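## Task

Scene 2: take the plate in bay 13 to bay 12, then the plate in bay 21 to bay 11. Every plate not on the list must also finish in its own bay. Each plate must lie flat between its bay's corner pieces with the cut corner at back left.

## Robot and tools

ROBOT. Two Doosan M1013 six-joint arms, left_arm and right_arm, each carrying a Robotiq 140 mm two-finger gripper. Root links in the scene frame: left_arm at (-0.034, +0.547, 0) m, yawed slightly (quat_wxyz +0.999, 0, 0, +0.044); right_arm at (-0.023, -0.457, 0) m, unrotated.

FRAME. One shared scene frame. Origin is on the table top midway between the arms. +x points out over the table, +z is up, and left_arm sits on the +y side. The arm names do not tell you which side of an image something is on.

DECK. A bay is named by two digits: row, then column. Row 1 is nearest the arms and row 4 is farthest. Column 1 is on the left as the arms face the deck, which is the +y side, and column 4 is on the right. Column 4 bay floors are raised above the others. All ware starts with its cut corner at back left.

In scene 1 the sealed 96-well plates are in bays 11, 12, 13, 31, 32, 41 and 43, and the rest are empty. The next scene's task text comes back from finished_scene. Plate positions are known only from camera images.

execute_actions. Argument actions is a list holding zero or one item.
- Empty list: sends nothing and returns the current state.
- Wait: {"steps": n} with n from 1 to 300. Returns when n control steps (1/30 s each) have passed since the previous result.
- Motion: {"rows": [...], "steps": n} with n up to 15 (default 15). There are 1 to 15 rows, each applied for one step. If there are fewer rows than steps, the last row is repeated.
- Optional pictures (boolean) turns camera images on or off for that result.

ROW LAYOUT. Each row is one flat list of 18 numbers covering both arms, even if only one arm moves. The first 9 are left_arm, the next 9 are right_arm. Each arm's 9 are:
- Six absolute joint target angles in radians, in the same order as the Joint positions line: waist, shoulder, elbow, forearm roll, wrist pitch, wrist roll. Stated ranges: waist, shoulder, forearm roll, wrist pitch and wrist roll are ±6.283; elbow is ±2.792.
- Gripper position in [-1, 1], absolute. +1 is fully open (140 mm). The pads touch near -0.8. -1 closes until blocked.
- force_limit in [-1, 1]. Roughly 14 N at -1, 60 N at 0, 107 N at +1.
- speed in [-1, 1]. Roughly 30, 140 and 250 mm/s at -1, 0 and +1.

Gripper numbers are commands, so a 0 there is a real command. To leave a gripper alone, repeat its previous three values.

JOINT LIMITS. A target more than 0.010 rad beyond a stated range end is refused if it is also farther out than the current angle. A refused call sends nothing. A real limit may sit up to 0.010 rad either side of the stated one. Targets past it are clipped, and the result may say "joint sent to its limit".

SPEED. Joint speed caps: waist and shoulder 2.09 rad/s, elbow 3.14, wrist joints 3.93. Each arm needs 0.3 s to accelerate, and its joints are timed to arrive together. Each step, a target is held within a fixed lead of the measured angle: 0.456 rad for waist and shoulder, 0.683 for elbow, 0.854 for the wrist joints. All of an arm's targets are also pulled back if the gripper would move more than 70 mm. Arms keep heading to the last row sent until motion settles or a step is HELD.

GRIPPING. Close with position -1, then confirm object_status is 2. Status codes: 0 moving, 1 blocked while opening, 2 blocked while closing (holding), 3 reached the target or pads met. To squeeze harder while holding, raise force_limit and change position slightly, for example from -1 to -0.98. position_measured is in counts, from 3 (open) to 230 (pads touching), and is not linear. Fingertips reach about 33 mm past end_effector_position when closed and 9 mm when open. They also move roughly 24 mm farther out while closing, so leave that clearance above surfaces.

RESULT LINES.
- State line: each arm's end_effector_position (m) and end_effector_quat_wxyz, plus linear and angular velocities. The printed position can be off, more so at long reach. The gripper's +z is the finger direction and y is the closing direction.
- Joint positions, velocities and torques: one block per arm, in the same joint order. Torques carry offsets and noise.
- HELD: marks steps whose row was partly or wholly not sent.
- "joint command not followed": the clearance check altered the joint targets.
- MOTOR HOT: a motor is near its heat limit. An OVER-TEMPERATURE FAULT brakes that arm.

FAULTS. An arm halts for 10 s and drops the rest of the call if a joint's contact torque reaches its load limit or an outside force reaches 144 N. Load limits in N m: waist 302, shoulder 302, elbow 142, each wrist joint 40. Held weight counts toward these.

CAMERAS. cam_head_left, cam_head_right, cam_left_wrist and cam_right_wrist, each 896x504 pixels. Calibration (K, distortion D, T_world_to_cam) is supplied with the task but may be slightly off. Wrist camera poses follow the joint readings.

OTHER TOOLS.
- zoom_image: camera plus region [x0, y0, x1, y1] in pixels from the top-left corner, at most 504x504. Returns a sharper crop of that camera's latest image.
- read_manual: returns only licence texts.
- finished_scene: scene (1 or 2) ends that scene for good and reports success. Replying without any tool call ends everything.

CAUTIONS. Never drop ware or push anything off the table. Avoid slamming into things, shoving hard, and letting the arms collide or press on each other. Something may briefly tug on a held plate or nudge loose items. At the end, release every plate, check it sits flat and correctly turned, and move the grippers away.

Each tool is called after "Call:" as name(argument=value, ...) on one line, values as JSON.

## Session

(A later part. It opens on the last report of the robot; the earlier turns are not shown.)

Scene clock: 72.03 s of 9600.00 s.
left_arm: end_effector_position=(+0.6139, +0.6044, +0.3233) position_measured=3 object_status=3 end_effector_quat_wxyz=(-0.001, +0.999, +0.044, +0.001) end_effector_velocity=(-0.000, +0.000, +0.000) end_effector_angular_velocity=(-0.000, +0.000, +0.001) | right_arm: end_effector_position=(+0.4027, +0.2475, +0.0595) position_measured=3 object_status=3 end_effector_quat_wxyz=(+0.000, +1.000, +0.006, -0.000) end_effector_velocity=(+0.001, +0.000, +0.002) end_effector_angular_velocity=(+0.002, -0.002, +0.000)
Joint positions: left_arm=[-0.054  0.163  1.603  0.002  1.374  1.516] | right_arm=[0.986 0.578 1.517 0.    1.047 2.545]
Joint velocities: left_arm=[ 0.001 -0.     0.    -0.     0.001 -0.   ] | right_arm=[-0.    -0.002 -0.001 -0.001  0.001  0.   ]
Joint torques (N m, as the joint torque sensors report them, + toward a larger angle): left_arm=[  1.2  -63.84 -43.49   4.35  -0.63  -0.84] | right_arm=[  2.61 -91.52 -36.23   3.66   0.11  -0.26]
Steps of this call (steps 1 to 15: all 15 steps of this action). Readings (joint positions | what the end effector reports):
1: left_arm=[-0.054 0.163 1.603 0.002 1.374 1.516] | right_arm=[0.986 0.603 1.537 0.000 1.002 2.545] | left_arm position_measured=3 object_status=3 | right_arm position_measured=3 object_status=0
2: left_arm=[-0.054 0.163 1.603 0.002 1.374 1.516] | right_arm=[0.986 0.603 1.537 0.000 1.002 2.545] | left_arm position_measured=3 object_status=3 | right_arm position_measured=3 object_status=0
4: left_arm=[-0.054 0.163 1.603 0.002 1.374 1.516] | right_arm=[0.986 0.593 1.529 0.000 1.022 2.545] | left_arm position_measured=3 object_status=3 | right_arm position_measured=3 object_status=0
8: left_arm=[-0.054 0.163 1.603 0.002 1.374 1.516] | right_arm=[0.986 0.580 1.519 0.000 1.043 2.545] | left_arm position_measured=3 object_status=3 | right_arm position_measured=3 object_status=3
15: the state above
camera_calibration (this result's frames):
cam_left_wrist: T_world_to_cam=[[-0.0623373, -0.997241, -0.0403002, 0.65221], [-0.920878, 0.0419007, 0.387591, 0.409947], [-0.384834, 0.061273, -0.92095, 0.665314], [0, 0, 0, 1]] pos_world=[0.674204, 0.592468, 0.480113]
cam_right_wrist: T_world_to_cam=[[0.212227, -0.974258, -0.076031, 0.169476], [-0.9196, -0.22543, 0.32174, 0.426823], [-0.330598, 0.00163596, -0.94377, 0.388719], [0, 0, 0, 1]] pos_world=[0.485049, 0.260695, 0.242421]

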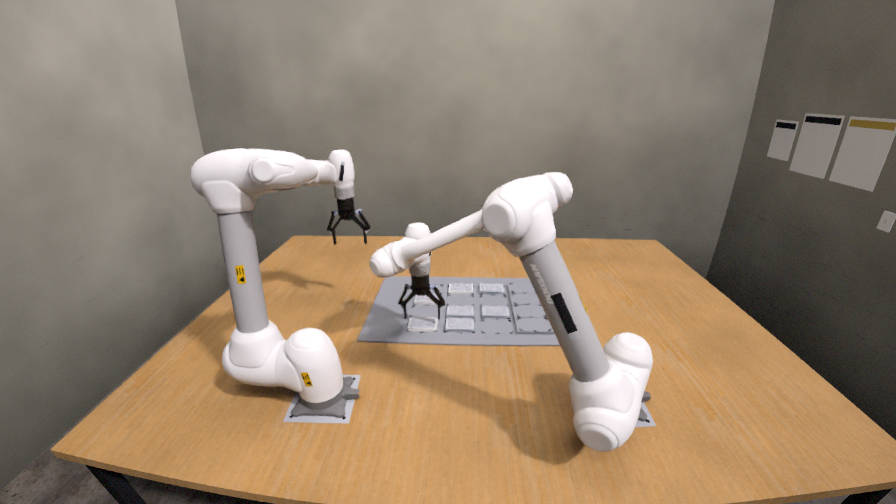

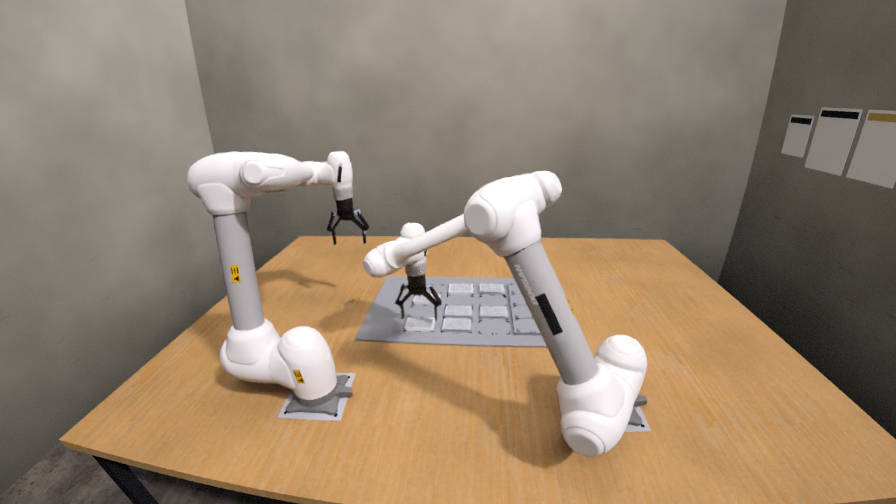

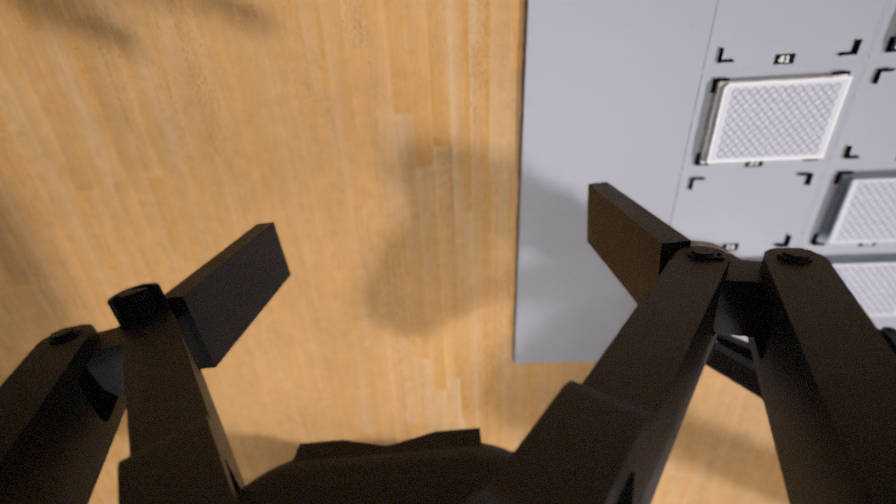

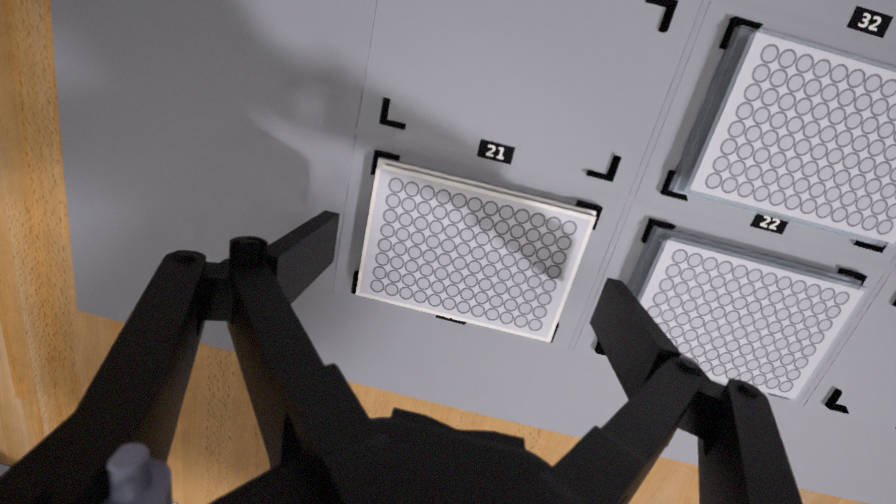

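Call:
execute_actions(actions=[{"rows":[[-0.054,0.163,1.603,0.002,1.374,1.516,1,0,0,0.5891,0.7223,1.2632,0,1.1561,2.1479,1,-0.3,-0.6]],"steps":15}], pictures=false)

Call:
execute_actions(actions=[{"steps":25}])

Scene clock: 75.53 s of 9600.00 s.
left_arm: end_effector_position=(+0.6139, +0.6044, +0.3233) position_measured=3 object_status=3 end_effector_quat_wxyz=(-0.001, +0.999, +0.044, +0.001) end_effector_velocity=(+0.000, +0.001, -0.000) end_effector_angular_velocity=(+0.000, -0.000, +0.001) | right_arm: end_effector_position=(+0.5797, +0.1809, +0.0611) position_measured=3 object_status=3 end_effector_quat_wxyz=(-0.000, +1.000, +0.006, +0.000) end_effector_velocity=(+0.376, -0.198, -0.002) end_effector_angular_velocity=(-0.001, -0.000, -0.001)
Joint positions: left_arm=[-0.054  0.163  1.603  0.002  1.374  1.516] | right_arm=[ 0.775  0.654  1.382 -0.     1.105  2.334]
Joint velocities: left_arm=[ 0.001  0.    -0.     0.    -0.    -0.   ] | right_arm=[-0.46   0.17  -0.294 -0.001  0.125 -0.46 ]
Joint torques (N m, as the joint torque sensors report them, + toward a larger angle): left_arm=[  2.78 -63.31 -43.74   3.91  -0.11  -0.2 ] | right_arm=[   2.81 -102.79  -36.97    3.64    0.28   -0.29]
Steps of this call (steps 1 to 15: the robot went on to your last target; steps 16 to 90: nothing new was sent; steps 91 to 105: all 15 steps of this action). Readings (joint positions | what the end effector reports):
91: left_arm=[-0.054 0.163 1.603 0.002 1.374 1.516] | right_arm=[0.986 0.578 1.517 -0.000 1.047 2.545] | left_arm position_measured=3 object_status=3 | right_arm position_measured=3 object_status=3
92: left_arm=[-0.054 0.163 1.603 0.002 1.374 1.516] | right_arm=[0.982 0.579 1.514 -0.000 1.048 2.541] | left_arm position_measured=3 object_status=3 | right_arm position_measured=3 object_status=3
94: left_arm=[-0.054 0.163 1.603 0.002 1.374 1.516] | right_arm=[0.952 0.590 1.495 -0.000 1.056 2.511] | left_arm position_measured=3 object_status=3 | right_arm position_measured=3 object_status=3
98: left_arm=[-0.054 0.163 1.603 0.002 1.374 1.516] | right_arm=[0.885 0.614 1.452 -0.000 1.075 2.444] | left_arm position_measured=3 object_status=3 | right_arm position_measured=3 object_status=3
105: the state above

Scene clock: 76.37 s of 9600.00 s.
left_arm: end_effector_position=(+0.6139, +0.6044, +0.3233) position_measured=3 object_status=3 end_effector_quat_wxyz=(-0.001, +0.999, +0.044, +0.001) end_effector_velocity=(-0.000, -0.001, -0.000) end_effector_angular_velocity=(-0.000, +0.001, -0.001) | right_arm: end_effector_position=(+0.7241, +0.0834, +0.0599) position_measured=3 object_status=3 end_effector_quat_wxyz=(+0.000, +1.000, +0.006, +0.000) end_effector_velocity=(+0.000, -0.000, -0.001) end_effector_angular_velocity=(-0.000, +0.002, -0.001)
Joint positions: left_arm=[-0.054  0.163  1.603  0.002  1.374  1.516] | right_arm=[ 0.589  0.722  1.263 -0.     1.156  2.148]
Joint velocities: left_arm=[-0.002  0.    -0.    -0.     0.001 -0.001] | right_arm=[-0.001  0.002 -0.     0.001  0.    -0.   ]
Joint torques (N m, as the joint torque sensors report them, + toward a larger angle): left_arm=[  1.72 -60.12 -42.31   4.14  -0.31  -0.7 ] | right_arm=[   1.78 -106.79  -38.27    3.93    0.03   -0.26]
Steps of this call (steps 1 to 25: the robot went on to your last target). Readings (joint positions | what the end effector reports):
1: left_arm=[-0.054 0.163 1.603 0.002 1.374 1.516] | right_arm=[0.759 0.660 1.372 -0.000 1.109 2.318] | left_arm position_measured=3 object_status=3 | right_arm position_measured=3 object_status=3
2: left_arm=[-0.054 0.163 1.603 0.002 1.374 1.516] | right_arm=[0.744 0.666 1.362 -0.000 1.114 2.303] | left_arm position_measured=3 object_status=3 | right_arm position_measured=3 object_status=3
4: left_arm=[-0.054 0.163 1.603 0.002 1.374 1.516] | right_arm=[0.713 0.677 1.342 -0.000 1.122 2.272] | left_arm position_measured=3 object_status=3 | right_arm position_measured=3 object_status=3
8: left_arm=[-0.054 0.163 1.603 0.002 1.374 1.516] | right_arm=[0.652 0.699 1.303 -0.000 1.139 2.211] | left_arm position_measured=3 object_status=3 | right_arm position_measured=3 object_status=3
25: the state above
camera_calibration (this result's frames):
cam_left_wrist: T_world_to_cam=[[-0.0623374, -0.997241, -0.0403002, 0.65221], [-0.920878, 0.0419007, 0.387592, 0.409947], [-0.384834, 0.061273, -0.92095, 0.665314], [0, 0, 0, 1]] pos_world=[0.674204, 0.592468, 0.480113]
cam_right_wrist: T_world_to_cam=[[0.212303, -0.974235, -0.0761183, -0.0585939], [-0.919615, -0.22553, 0.321629, 0.685298], [-0.330509, 0.00171653, -0.943801, 0.495595], [0, 0, 0, 1]] pos_world=[0.806449, 0.0966204, 0.242871]

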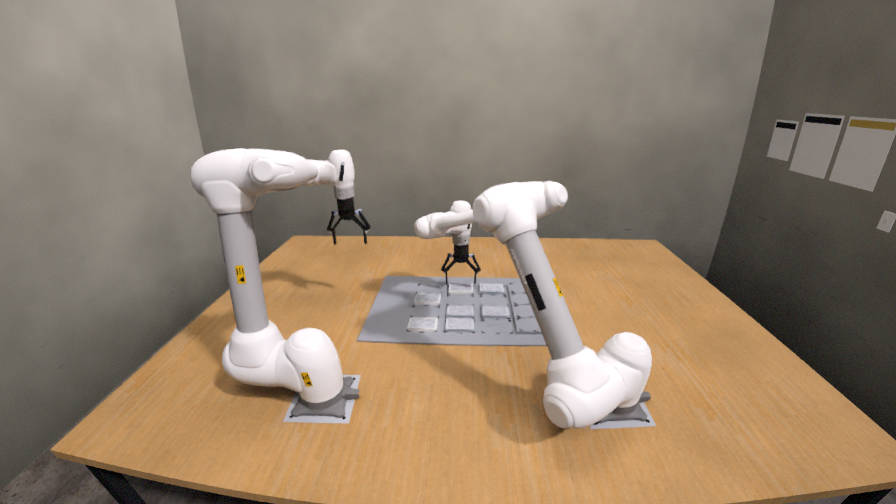

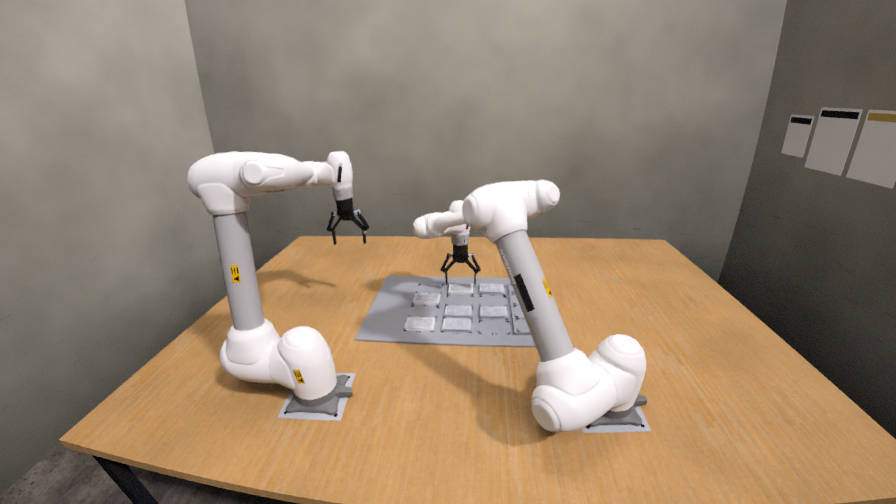

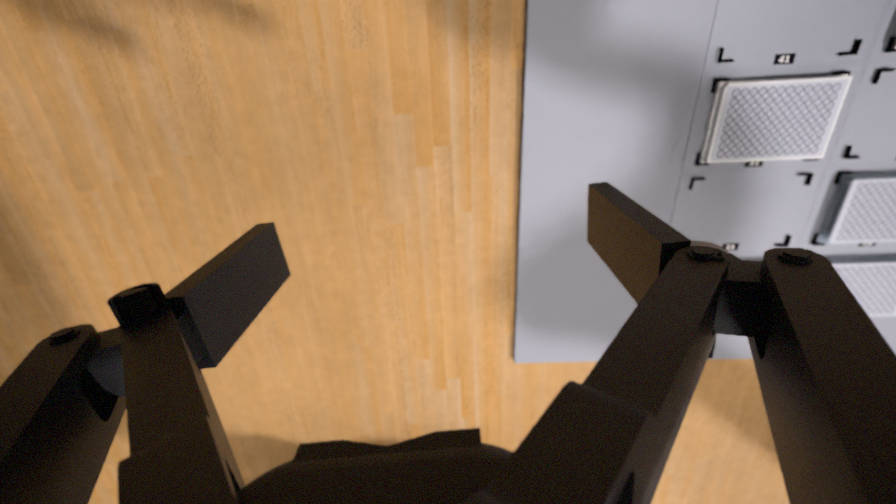

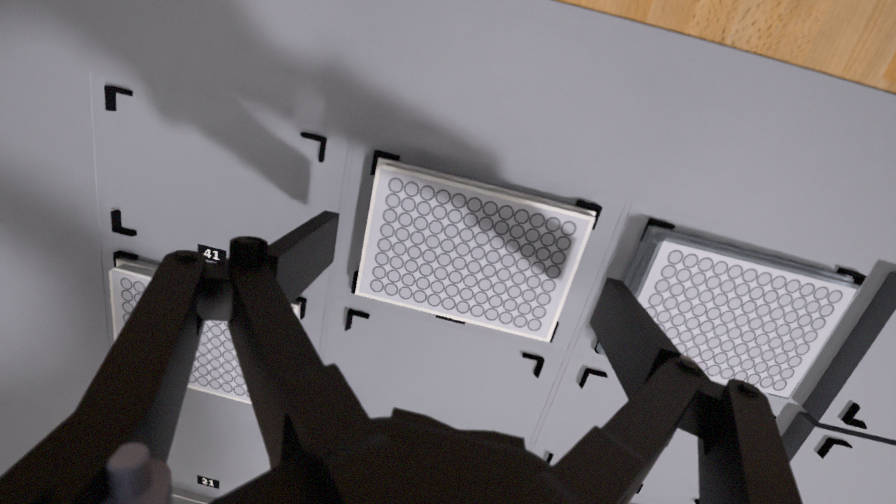

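Call:
execute_actions(actions=[{"rows":[[-0.054,0.163,1.603,0.002,1.374,1.516,1,0,0,0.4297,0.5985,1.4810,0,1.0621,1.9885,1,-0.3,-0.6]],"steps":15}], pictures=false)

Call:
execute_actions(actions=[{"steps":12}])

Scene clock: 80.73 s of 9600.00 s.
left_arm: end_effector_position=(+0.6139, +0.6044, +0.3233) position_measured=3 object_status=3 end_effector_quat_wxyz=(-0.001, +0.999, +0.044, +0.001) end_effector_velocity=(+0.000, +0.001, -0.000) end_effector_angular_velocity=(-0.000, +0.000, +0.001) | right_arm: end_effector_position=(+0.7246, -0.0742, +0.0600) position_measured=3 object_status=3 end_effector_quat_wxyz=(+0.000, +1.000, +0.006, +0.000) end_effector_velocity=(-0.006, -0.039, -0.001) end_effector_angular_velocity=(-0.001, -0.001, +0.004)
Joint positions: left_arm=[-0.054  0.163  1.603  0.002  1.374  1.516] | right_arm=[ 0.433  0.601  1.477 -0.     1.064  1.992]
Joint velocities: left_arm=[ 0.002  0.    -0.    -0.    -0.     0.   ] | right_arm=[-0.039 -0.032  0.058 -0.001 -0.026 -0.043]
Joint torques (N m, as the joint torque sensors report them, + toward a larger angle): left_arm=[  1.97 -62.62 -41.72   3.95  -0.24  -0.29] | right_arm=[ 11.5  -92.14 -38.06   3.77  -0.55  -0.47]
Steps of this call (steps 1 to 15: the robot went on to your last target; steps 16 to 90: nothing new was sent; then 0.87 s passed at rest; steps 91 to 105: all 15 steps of this action). Readings (joint positions | what the end effector reports):
91: left_arm=[-0.054 0.163 1.603 0.002 1.374 1.516] | right_arm=[0.589 0.722 1.263 0.000 1.156 2.148] | left_arm position_measured=3 object_status=3 | right_arm position_measured=3 object_status=3
92: left_arm=[-0.054 0.163 1.603 0.002 1.374 1.516] | right_arm=[0.585 0.719 1.269 0.000 1.153 2.143] | left_arm position_measured=3 object_status=3 | right_arm position_measured=3 object_status=3
94: left_arm=[-0.054 0.163 1.603 0.002 1.374 1.516] | right_arm=[0.556 0.697 1.308 0.000 1.137 2.115] | left_arm position_measured=3 object_status=3 | right_arm position_measured=3 object_status=3
98: left_arm=[-0.054 0.163 1.603 0.002 1.374 1.516] | right_arm=[0.497 0.651 1.389 0.000 1.102 2.056] | left_arm position_measured=3 object_status=3 | right_arm position_measured=3 object_status=3
105: the state above

Scene clock: 81.13 s of 9600.00 s.
left_arm: end_effector_position=(+0.6139, +0.6044, +0.3233) position_measured=3 object_status=3 end_effector_quat_wxyz=(-0.001, +0.999, +0.044, +0.001) end_effector_velocity=(-0.000, +0.001, +0.001) end_effector_angular_velocity=(-0.000, -0.000, +0.001) | right_arm: end_effector_position=(+0.7241, -0.0770, +0.0599) position_measured=3 object_status=3 end_effector_quat_wxyz=(+0.000, +1.000, +0.006, -0.000) end_effector_velocity=(+0.000, -0.000, +0.000) end_effector_angular_velocity=(+0.001, -0.001, -0.001)
Joint positions: left_arm=[-0.054  0.163  1.603  0.002  1.374  1.516] | right_arm=[ 0.43   0.599  1.481 -0.     1.062  1.989]
Joint velocities: left_arm=[ 0.001 -0.001 -0.    -0.     0.001  0.   ] | right_arm=[-0.001 -0.     0.     0.001 -0.001 -0.   ]
Joint torques (N m, as the joint torque sensors report them, + toward a larger angle): left_arm=[ -1.03 -62.34 -42.14   4.38  -0.67  -0.27] | right_arm=[  2.17 -94.12 -36.84   3.65  -0.09  -0.31]
Steps of this call (steps 1 to 12: the robot went on to your last target). Readings (joint positions | what the end effector reports):
1: left_arm=[-0.054 0.163 1.603 0.002 1.374 1.516] | right_arm=[0.432 0.600 1.478 -0.000 1.063 1.990] | left_arm position_measured=3 object_status=3 | right_arm position_measured=3 object_status=3
2: left_arm=[-0.054 0.163 1.603 0.002 1.374 1.516] | right_arm=[0.431 0.600 1.479 -0.000 1.063 1.990] | left_arm position_measured=3 object_status=3 | right_arm position_measured=3 object_status=3
4: left_arm=[-0.054 0.163 1.603 0.002 1.374 1.516] | right_arm=[0.430 0.599 1.480 -0.000 1.062 1.989] | left_arm position_measured=3 object_status=3 | right_arm position_measured=3 object_status=3
8: left_arm=[-0.054 0.163 1.603 0.002 1.374 1.516] | right_arm=[0.430 0.599 1.481 -0.000 1.062 1.989] | left_arm position_measured=3 object_status=3 | right_arm position_measured=3 object_status=3
12: the state above
camera_calibration (this result's frames):
cam_left_wrist: T_world_to_cam=[[-0.0623373, -0.997241, -0.0403002, 0.65221], [-0.920878, 0.0419007, 0.387591, 0.409947], [-0.384834, 0.061273, -0.92095, 0.665314], [0, 0, 0, 1]] pos_world=[0.674204, 0.592468, 0.480113]
cam_right_wrist: T_world_to_cam=[[0.212276, -0.974242, -0.0761001, -0.214892], [-0.919611, -0.225498, 0.321662, 0.649166], [-0.330537, 0.00170152, -0.943791, 0.495897], [0, 0, 0, 1]] pos_world=[0.806509, -0.0638153, 0.242857]

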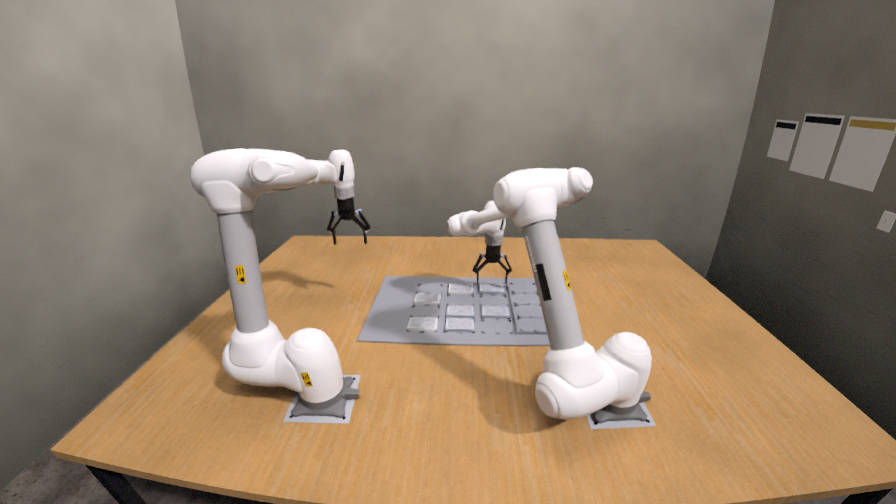

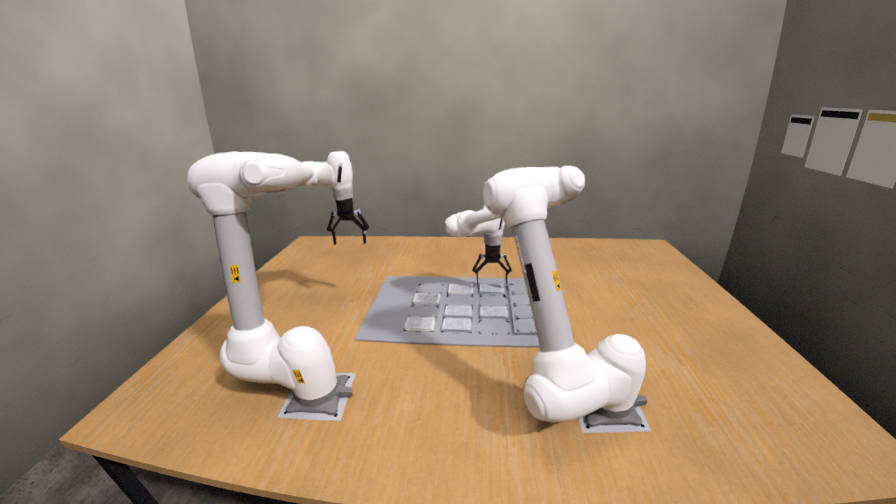

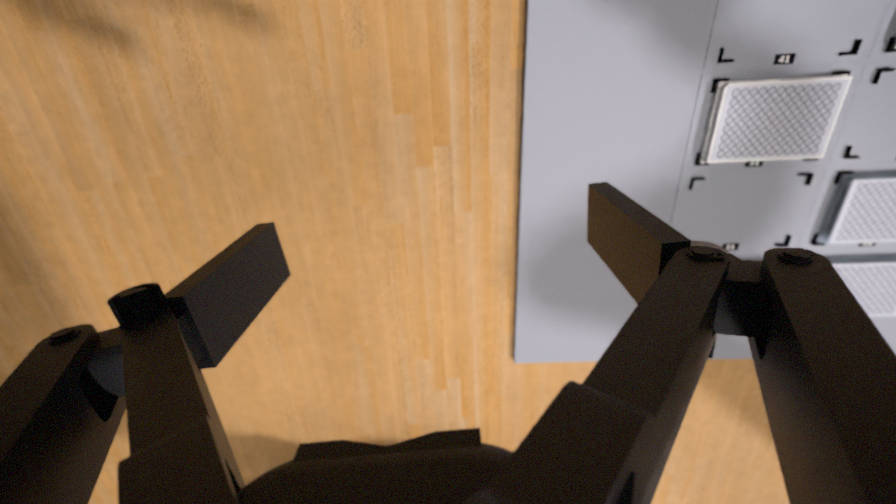

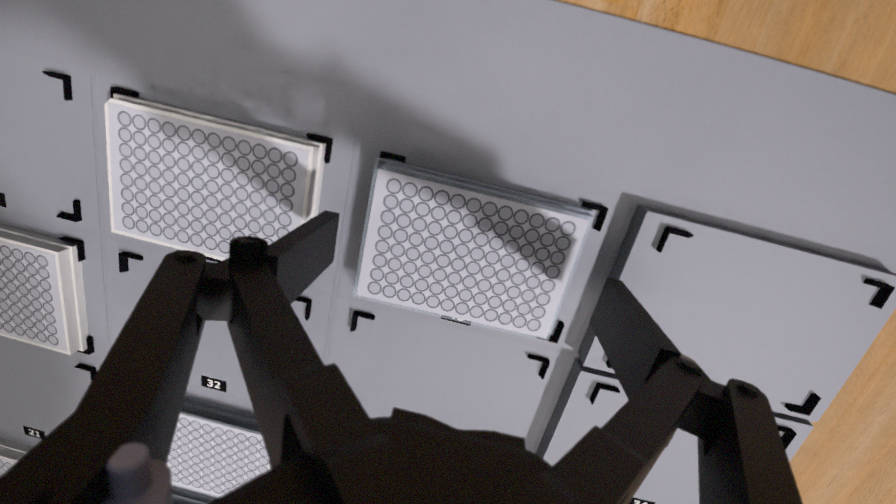

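Call:
execute_actions(actions=[{"rows":[[-0.054,0.163,1.603,0.002,1.374,1.516,1,0,0,0.4297,0.6048,1.4862,0,1.0506,1.9885,1,-0.3,-0.6],[-0.054,0.163,1.603,0.002,1.374,1.516,1,0,0,0.4297,0.6048,1.4862,0,1.0506,1.9885,1,-0.3,-0.6],[-0.054,0.163,1.603,0.002,1.374,1.516,1,0,0,0.4297,0.6111,1.4913,0,1.0392,1.9885,1,-0.3,-0.6],[-0.054,0.163,1.603,0.002,1.374,1.516,1,0,0,0.4297,0.6111,1.4913,0,1.0392,1.9885,1,-0.3,-0.6],[-0.054,0.163,1.603,0.002,1.374,1.516,1,0,0,0.4297,0.6175,1.4963,0,1.0278,1.9885,1,-0.3,-0.6],[-0.054,0.163,1.603,0.002,1.374,1.516,1,0,0,0.4297,0.6175,1.4963,0,1.0278,1.9885,1,-0.3,-0.6],[-0.054,0.163,1.603,0.002,1.374,1.516,1,0,0,0.4297,0.6239,1.5012,0,1.0165,1.9885,1,-0.3,-0.6]],"steps":15}], pictures=false)

Call:
execute_actions(actions=[{"rows":[[-0.054,0.163,1.603,0.002,1.374,1.516,1,0,0,0.4258,0.6216,1.5051,0,1.0148,1.9846,1,-0.3,-0.6]],"steps":12}], pictures=false)

Call:
execute_actions(actions=[{"rows":[[-0.054,0.163,1.603,0.002,1.374,1.516,1,0,0,0.4258,0.6216,1.5051,0,1.0148,1.9846,-1,-0.8,-0.9]],"steps":15}], pictures=false)

Call:
execute_actions(actions=[{"steps":10}])

Scene clock: 89.10 s of 9600.00 s.
left_arm: end_effector_position=(+0.6139, +0.6044, +0.3233) position_measured=3 object_status=3 end_effector_quat_wxyz=(-0.001, +0.999, +0.044, +0.001) end_effector_velocity=(-0.000, +0.001, -0.000) end_effector_angular_velocity=(+0.000, +0.000, +0.001) | right_arm: end_effector_position=(+0.7241, -0.0771, +0.0294) position_measured=3 object_status=3 end_effector_quat_wxyz=(-0.000, +1.000, +0.006, +0.000) end_effector_velocity=(+0.000, -0.000, -0.005) end_effector_angular_velocity=(-0.000, -0.002, +0.000)
Joint positions: left_arm=[-0.054  0.163  1.603  0.002  1.374  1.516] | right_arm=[0.43  0.623 1.501 0.    1.017 1.988]
Joint velocities: left_arm=[ 0.001 -0.     0.     0.     0.    -0.001] | right_arm=[-0.     0.004  0.003 -0.001 -0.008  0.   ]
Joint torques (N m, as the joint torque sensors report them, + toward a larger angle): left_arm=[  1.71 -62.43 -41.83   4.15  -0.15  -0.6 ] | right_arm=[  2.99 -94.16 -36.23   3.55  -0.59  -0.15]
Steps of this call (steps 1 to 15: the robot went on to your last target; steps 16 to 90: nothing new was sent; then 4.47 s passed at rest; steps 91 to 105: all 15 steps of this action). Readings (joint positions | what the end effector reports):
91: left_arm=[-0.054 0.163 1.603 0.002 1.374 1.516] | right_arm=[0.430 0.599 1.481 0.000 1.062 1.988] | left_arm position_measured=3 object_status=3 | right_arm position_measured=3 object_status=3
92: left_arm=[-0.054 0.163 1.603 0.002 1.374 1.516] | right_arm=[0.430 0.600 1.482 0.000 1.059 1.989] | left_arm position_measured=3 object_status=3 | right_arm position_measured=3 object_status=3
94: left_arm=[-0.054 0.163 1.603 0.002 1.374 1.516] | right_arm=[0.430 0.604 1.486 0.000 1.051 1.988] | left_arm position_measured=3 object_status=3 | right_arm position_measured=3 object_status=3
98: left_arm=[-0.054 0.163 1.603 0.002 1.374 1.516] | right_arm=[0.430 0.616 1.495 0.000 1.031 1.988] | left_arm position_measured=3 object_status=3 | right_arm position_measured=3 object_status=3
105: the state above

Scene clock: 89.50 s of 9600.00 s.
left_arm: end_effector_position=(+0.6139, +0.6044, +0.3233) position_measured=3 object_status=3 end_effector_quat_wxyz=(-0.001, +0.999, +0.044, +0.001) end_effector_velocity=(-0.000, +0.000, -0.000) end_effector_angular_velocity=(+0.000, +0.001, +0.000) | right_arm: end_effector_position=(+0.7241, -0.0806, +0.0289) position_measured=3 object_status=3 end_effector_quat_wxyz=(+0.000, +1.000, +0.006, +0.000) end_effector_velocity=(-0.000, -0.000, +0.000) end_effector_angular_velocity=(+0.001, +0.000, -0.000)
Joint positions: left_arm=[-0.054  0.163  1.603  0.002  1.374  1.516] | right_arm=[ 0.426  0.622  1.505 -0.     1.015  1.985]
Joint velocities: left_arm=[ 0.  0. -0.  0.  0. -0.] | right_arm=[-0.    -0.001  0.     0.001 -0.    -0.   ]
Joint torques (N m, as the joint torque sensors report them, + toward a larger angle): left_arm=[ -0.68 -59.91 -42.41   3.76  -0.44  -0.5 ] | right_arm=[  1.8  -95.31 -36.08   3.74   0.01  -0.08]
Steps of this call (steps 1 to 12: all 12 steps of this action). Readings (joint positions | what the end effector reports):
1: left_arm=[-0.054 0.163 1.603 0.002 1.374 1.516] | right_arm=[0.430 0.624 1.501 0.000 1.017 1.988] | left_arm position_measured=3 object_status=3 | right_arm position_measured=3 object_status=3
2: left_arm=[-0.054 0.163 1.603 0.002 1.374 1.516] | right_arm=[0.429 0.623 1.502 0.000 1.016 1.987] | left_arm position_measured=3 object_status=3 | right_arm position_measured=3 object_status=3
4: left_arm=[-0.054 0.163 1.603 0.002 1.374 1.516] | right_arm=[0.427 0.623 1.504 -0.000 1.015 1.986] | left_arm position_measured=3 object_status=3 | right_arm position_measured=3 object_status=3
8: left_arm=[-0.054 0.163 1.603 0.002 1.374 1.516] | right_arm=[0.426 0.622 1.505 -0.000 1.015 1.985] | left_arm position_measured=3 object_status=3 | right_arm position_measured=3 object_status=3
12: the state above

Scene clock: 90.00 s of 9600.00 s.
left_arm: end_effector_position=(+0.6139, +0.6044, +0.3233) position_measured=3 object_status=3 end_effector_quat_wxyz=(-0.001, +0.999, +0.044, +0.001) end_effector_velocity=(+0.000, -0.000, -0.000) end_effector_angular_velocity=(+0.000, -0.000, -0.000) | right_arm: end_effector_position=(+0.7242, -0.0807, +0.0292) position_measured=31 object_status=0 end_effector_quat_wxyz=(-0.000, +1.000, +0.006, +0.000) end_effector_velocity=(+0.001, +0.000, +0.001) end_effector_angular_velocity=(+0.001, -0.003, +0.000)
Joint positions: left_arm=[-0.054  0.163  1.603  0.002  1.374  1.516] | right_arm=[ 0.426  0.621  1.505 -0.     1.015  1.985]
Joint velocities: left_arm=[-0.     0.     0.     0.    -0.001 -0.   ] | right_arm=[-0.    -0.001 -0.    -0.001 -0.002 -0.   ]
Joint torques (N m, as the joint torque sensors report them, + toward a larger angle): left_arm=[  0.45 -62.4  -42.47   4.37  -0.33  -0.74] | right_arm=[  4.11 -82.24 -29.84   4.3   -1.8   -0.4 ]
Steps of this call (steps 1 to 15: all 15 steps of this action). Readings (joint positions | what the end effector reports):
1: left_arm=[-0.054 0.163 1.603 0.002 1.374 1.516] | right_arm=[0.426 0.622 1.505 -0.000 1.015 1.985] | left_arm position_measured=3 object_status=3 | right_arm position_measured=3 object_status=0
2: left_arm=[-0.054 0.163 1.603 0.002 1.374 1.516] | right_arm=[0.426 0.622 1.505 -0.000 1.015 1.985] | left_arm position_measured=3 object_status=3 | right_arm position_measured=4 object_status=0
4: left_arm=[-0.054 0.163 1.603 0.002 1.374 1.516] | right_arm=[0.426 0.622 1.505 -0.000 1.015 1.985] | left_arm position_measured=3 object_status=3 | right_arm position_measured=9 object_status=0
8: left_arm=[-0.054 0.163 1.603 0.002 1.374 1.516] | right_arm=[0.426 0.622 1.505 -0.000 1.015 1.985] | left_arm position_measured=3 object_status=3 | right_arm position_measured=18 object_status=0
15: the state above

Scene clock: 90.33 s of 9600.00 s.
left_arm: end_effector_position=(+0.6139, +0.6044, +0.3233) position_measured=3 object_status=3 end_effector_quat_wxyz=(-0.001, +0.999, +0.044, +0.001) end_effector_velocity=(+0.000, +0.000, -0.000) end_effector_angular_velocity=(-0.000, -0.001, +0.000) | right_arm: end_effector_position=(+0.7242, -0.0807, +0.0292) position_measured=31 object_status=2 end_effector_quat_wxyz=(-0.000, +1.000, +0.006, +0.000) end_effector_velocity=(+0.000, +0.000, +0.000) end_effector_angular_velocity=(+0.000, -0.001, +0.000)
Joint positions: left_arm=[-0.054  0.163  1.603  0.002  1.374  1.516] | right_arm=[ 0.426  0.621  1.505 -0.     1.015  1.985]
Joint velocities: left_arm=[ 0.     0.     0.    -0.    -0.001  0.   ] | right_arm=[ 0.    -0.    -0.     0.    -0.001 -0.   ]
Joint torques (N m, as the joint torque sensors report them, + toward a larger angle): left_arm=[  0.7  -64.35 -43.13   4.27  -0.29  -0.54] | right_arm=[  3.56 -80.7  -29.89   4.29  -1.68  -0.45]
Steps of this call (steps 1 to 10: the robot went on to your last target). Readings (joint positions | what the end effector reports):
1: left_arm=[-0.054 0.163 1.603 0.002 1.374 1.516] | right_arm=[0.426 0.621 1.505 -0.000 1.015 1.985] | left_arm position_measured=3 object_status=3 | right_arm position_measured=31 object_status=0
2: left_arm=[-0.054 0.163 1.603 0.002 1.374 1.516] | right_arm=[0.426 0.621 1.505 -0.000 1.015 1.985] | left_arm position_measured=3 object_status=3 | right_arm position_measured=31 object_status=0
4: left_arm=[-0.054 0.163 1.603 0.002 1.374 1.516] | right_arm=[0.426 0.621 1.505 -0.000 1.015 1.985] | left_arm position_measured=3 object_status=3 | right_arm position_measured=31 object_status=0
8: left_arm=[-0.054 0.163 1.603 0.002 1.374 1.516] | right_arm=[0.426 0.621 1.505 -0.000 1.015 1.985] | left_arm position_measured=3 object_status=3 | right_arm position_measured=31 object_status=2
10: the state above
camera_calibration (this result's frames):
cam_left_wrist: T_world_to_cam=[[-0.0623373, -0.997241, -0.0403002, 0.65221], [-0.920878, 0.0419007, 0.387592, 0.409947], [-0.384834, 0.061273, -0.92095, 0.665314], [0, 0, 0, 1]] pos_world=[0.674204, 0.592468, 0.480113]
cam_right_wrist: T_world_to_cam=[[0.212231, -0.974246, -0.0761716, -0.220756], [-0.919722, -0.225479, 0.321358, 0.658367], [-0.330257, 0.00185455, -0.943889, 0.466715], [0, 0, 0, 1]] pos_world=[0.806502, -0.0674882, 0.21214]

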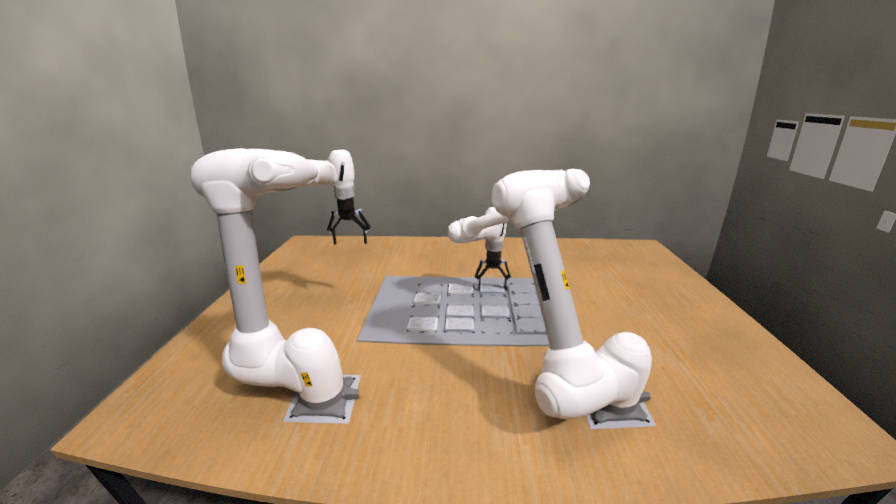

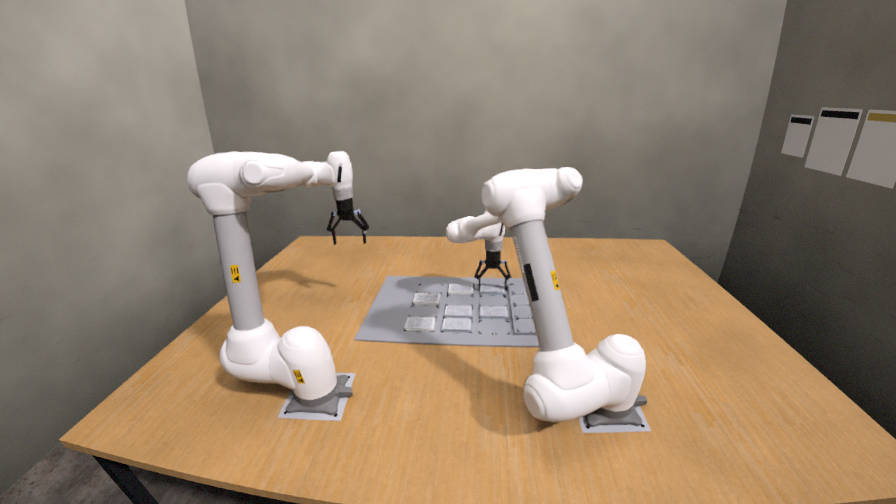

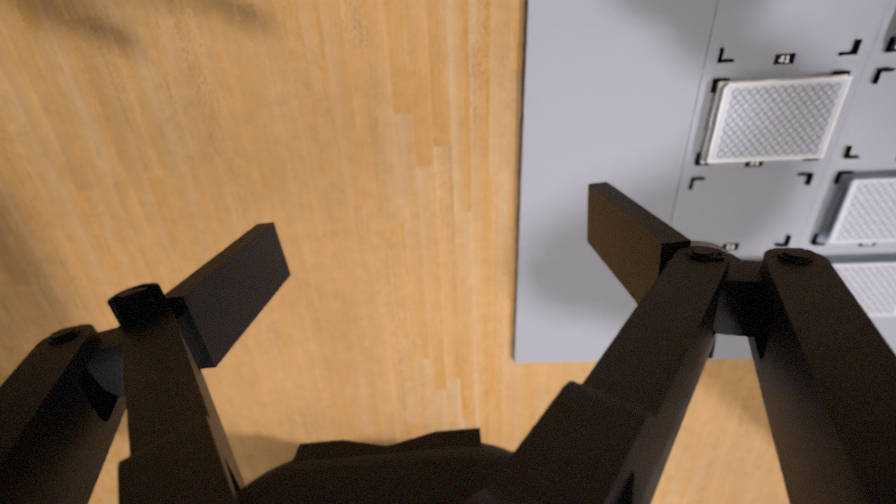

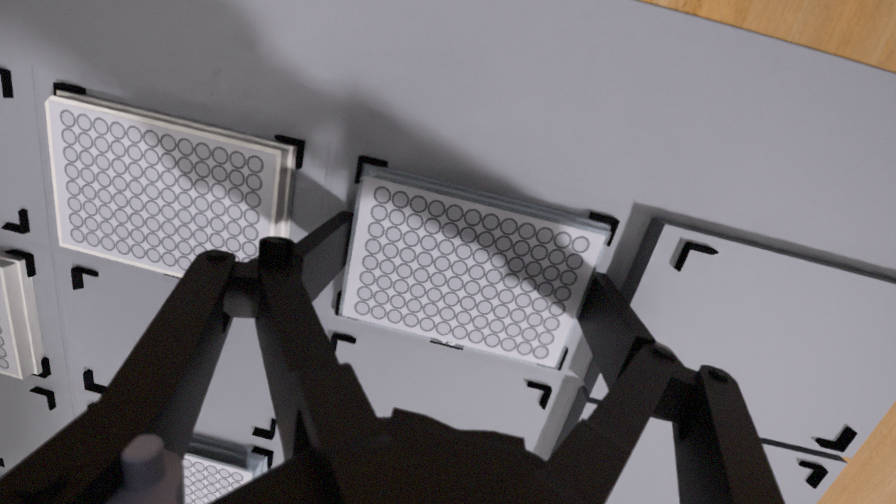

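Dropped in. Open and rise.

Call:
execute_actions(actions=[{"rows":[[-0.054,0.163,1.603,0.002,1.374,1.516,1,0,0,0.4258,0.6216,1.5051,0,1.0148,1.9846,1,-0.3,-0.6]],"steps":11}], pictures=false)

Call:
execute_actions(actions=[{"rows":[[-0.054,0.163,1.603,0.002,1.374,1.516,1,0,0,0.4258,0.5962,1.4849,0,1.0605,1.9846,1,-0.3,-0.6]],"steps":15}])

Scene clock: 93.00 s of 9600.00 s.
left_arm: end_effector_position=(+0.6139, +0.6044, +0.3233) position_measured=3 object_status=3 end_effector_quat_wxyz=(-0.001, +0.999, +0.044, +0.001) end_effector_velocity=(-0.000, -0.001, +0.000) end_effector_angular_velocity=(+0.000, +0.000, -0.002) | right_arm: end_effector_position=(+0.7241, -0.0807, +0.0287) position_measured=3 object_status=0 end_effector_quat_wxyz=(+0.000, +1.000, +0.006, -0.000) end_effector_velocity=(-0.000, +0.000, -0.002) end_effector_angular_velocity=(-0.000, +0.001, -0.000)
Joint positions: left_arm=[-0.054  0.163  1.603  0.002  1.374  1.516] | right_arm=[0.426 0.622 1.505 0.    1.015 1.985]
Joint velocities: left_arm=[-0.001 -0.     0.     0.     0.     0.001] | right_arm=[ 0.     0.002  0.     0.    -0.001  0.   ]
Joint torques (N m, as the joint torque sensors report them, + toward a larger angle): left_arm=[ -2.55 -61.06 -43.3    4.09  -0.4   -0.3 ] | right_arm=[  1.51 -95.15 -35.45   3.5    0.08  -0.21]
Steps of this call (steps 1 to 15: the robot went on to your last target; steps 16 to 69: nothing new was sent; steps 70 to 80: all 11 steps of this action). Readings (joint positions | what the end effector reports):
70: left_arm=[-0.054 0.163 1.603 0.002 1.374 1.516] | right_arm=[0.426 0.622 1.505 -0.000 1.015 1.985] | left_arm position_measured=3 object_status=3 | right_arm position_measured=31 object_status=0
71: left_arm=[-0.054 0.163 1.603 0.002 1.374 1.516] | right_arm=[0.426 0.622 1.505 0.000 1.015 1.985] | left_arm position_measured=3 object_status=3 | right_arm position_measured=31 object_status=0
73: left_arm=[-0.054 0.163 1.603 0.002 1.374 1.516] | right_arm=[0.426 0.622 1.505 0.000 1.015 1.985] | left_arm position_measured=3 object_status=3 | right_arm position_measured=21 object_status=0
77: left_arm=[-0.054 0.163 1.603 0.002 1.374 1.516] | right_arm=[0.426 0.622 1.505 0.000 1.015 1.985] | left_arm position_measured=3 object_status=3 | right_arm position_measured=5 object_status=0
80: the state above

Scene clock: 93.50 s of 9600.00 s.
left_arm: end_effector_position=(+0.6139, +0.6044, +0.3233) position_measured=3 object_status=3 end_effector_quat_wxyz=(-0.001, +0.999, +0.044, +0.001) end_effector_velocity=(-0.000, +0.000, -0.000) end_effector_angular_velocity=(-0.000, +0.001, +0.000) | right_arm: end_effector_position=(+0.7241, -0.0807, +0.0598) position_measured=3 object_status=3 end_effector_quat_wxyz=(+0.000, +1.000, +0.006, -0.000) end_effector_velocity=(-0.001, -0.001, +0.000) end_effector_angular_velocity=(-0.002, +0.003, +0.000)
Joint positions: left_arm=[-0.054  0.163  1.603  0.002  1.374  1.516] | right_arm=[0.426 0.596 1.485 0.    1.06  1.985]
Joint velocities: left_arm=[ 0.001 -0.     0.    -0.     0.001  0.   ] | right_arm=[-0.     0.    -0.001 -0.001  0.004 -0.   ]
Joint torques (N m, as the joint torque sensors report them, + toward a larger angle): left_arm=[  0.44 -62.16 -42.22   4.36  -0.22  -0.78] | right_arm=[  2.87 -93.75 -36.26   3.79  -0.14  -0.44]
Steps of this call (steps 1 to 15: all 15 steps of this action). Readings (joint positions | what the end effector reports):
1: left_arm=[-0.054 0.163 1.603 0.002 1.374 1.516] | right_arm=[0.426 0.622 1.505 0.000 1.015 1.985] | left_arm position_measured=3 object_status=3 | right_arm position_measured=3 object_status=0
2: left_arm=[-0.054 0.163 1.603 0.002 1.374 1.516] | right_arm=[0.426 0.618 1.502 0.000 1.023 1.985] | left_arm position_measured=3 object_status=3 | right_arm position_measured=3 object_status=0
4: left_arm=[-0.054 0.163 1.603 0.002 1.374 1.516] | right_arm=[0.426 0.605 1.491 0.000 1.045 1.985] | left_arm position_measured=3 object_status=3 | right_arm position_measured=3 object_status=3
8: left_arm=[-0.054 0.163 1.603 0.002 1.374 1.516] | right_arm=[0.426 0.598 1.486 0.000 1.058 1.985] | left_arm position_measured=3 object_status=3 | right_arm position_measured=3 object_status=3
15: the state above
camera_calibration (this result's frames):
cam_left_wrist: T_world_to_cam=[[-0.062337, -0.997241, -0.0403002, 0.65221], [-0.920878, 0.0419004, 0.387592, 0.409947], [-0.384834, 0.0612729, -0.92095, 0.665314], [0, 0, 0, 1]] pos_world=[0.674204, 0.592468, 0.480113]
cam_right_wrist: T_world_to_cam=[[0.212181, -0.974261, -0.076124, -0.218386], [-0.919604, -0.225416, 0.321738, 0.64838], [-0.330616, 0.00173732, -0.943764, 0.495861], [0, 0, 0, 1]] pos_world=[0.80653, -0.0674712, 0.242743]

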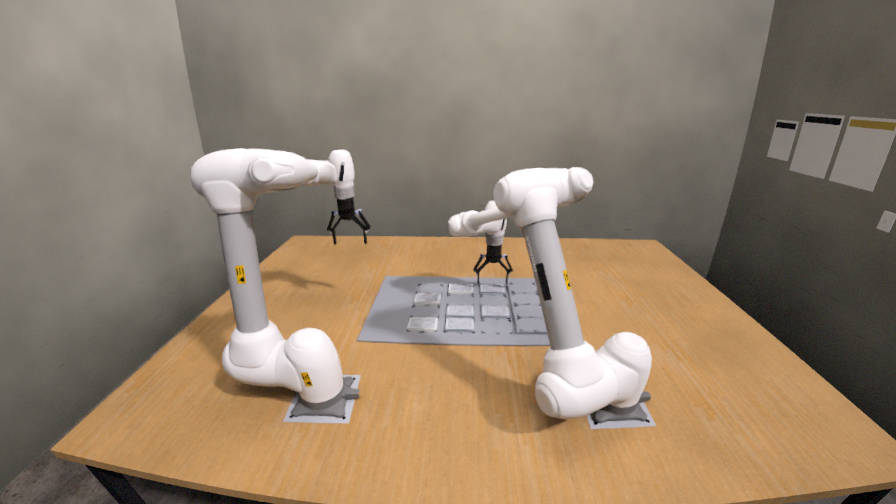

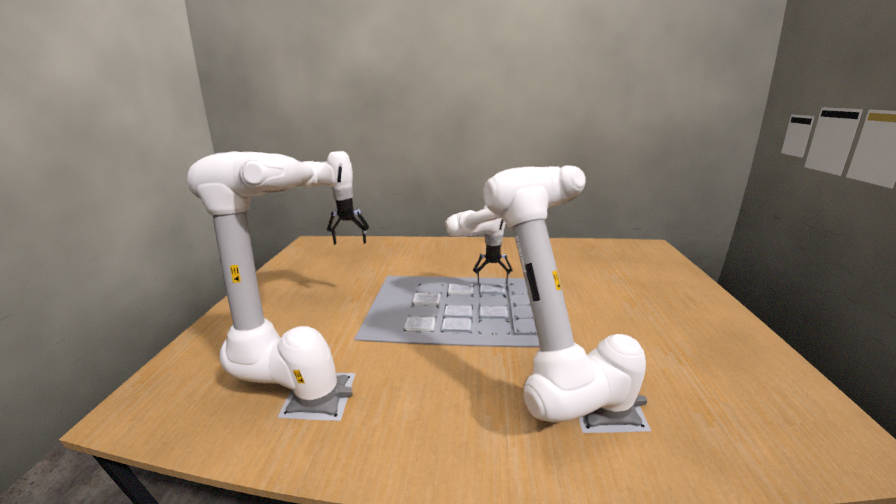

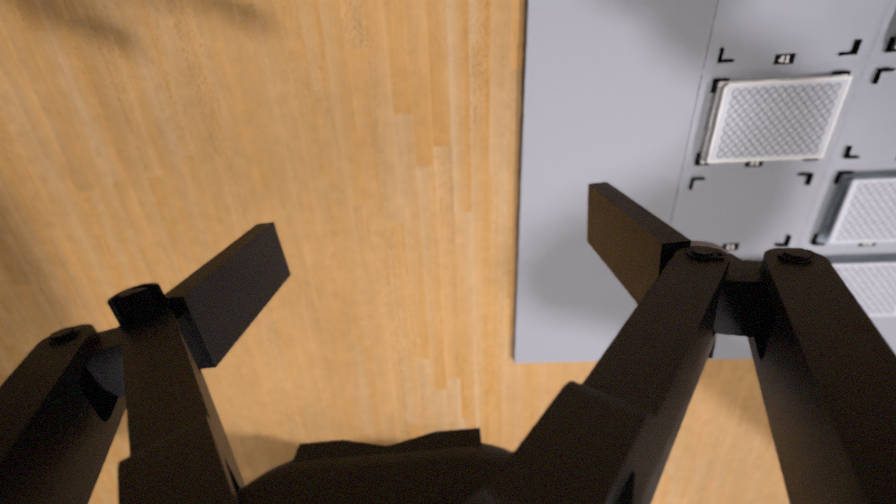

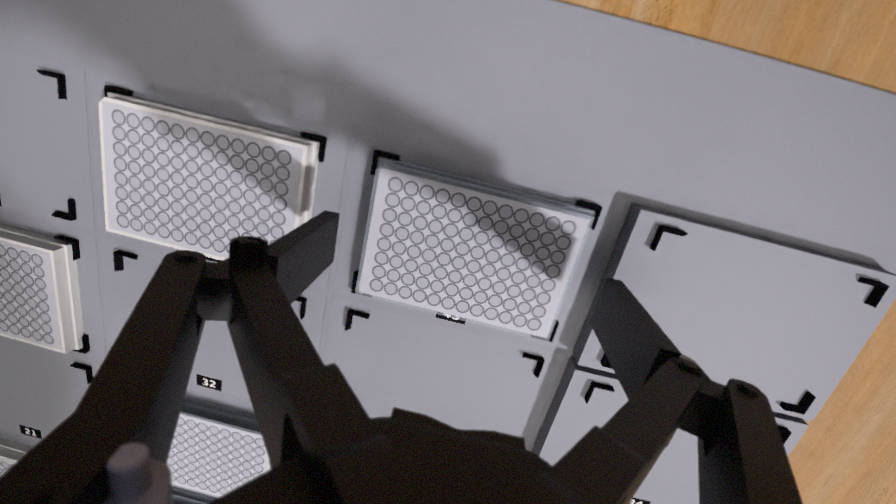

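Call:
finished_scene(scene=2)

The scene is finished: the task was done.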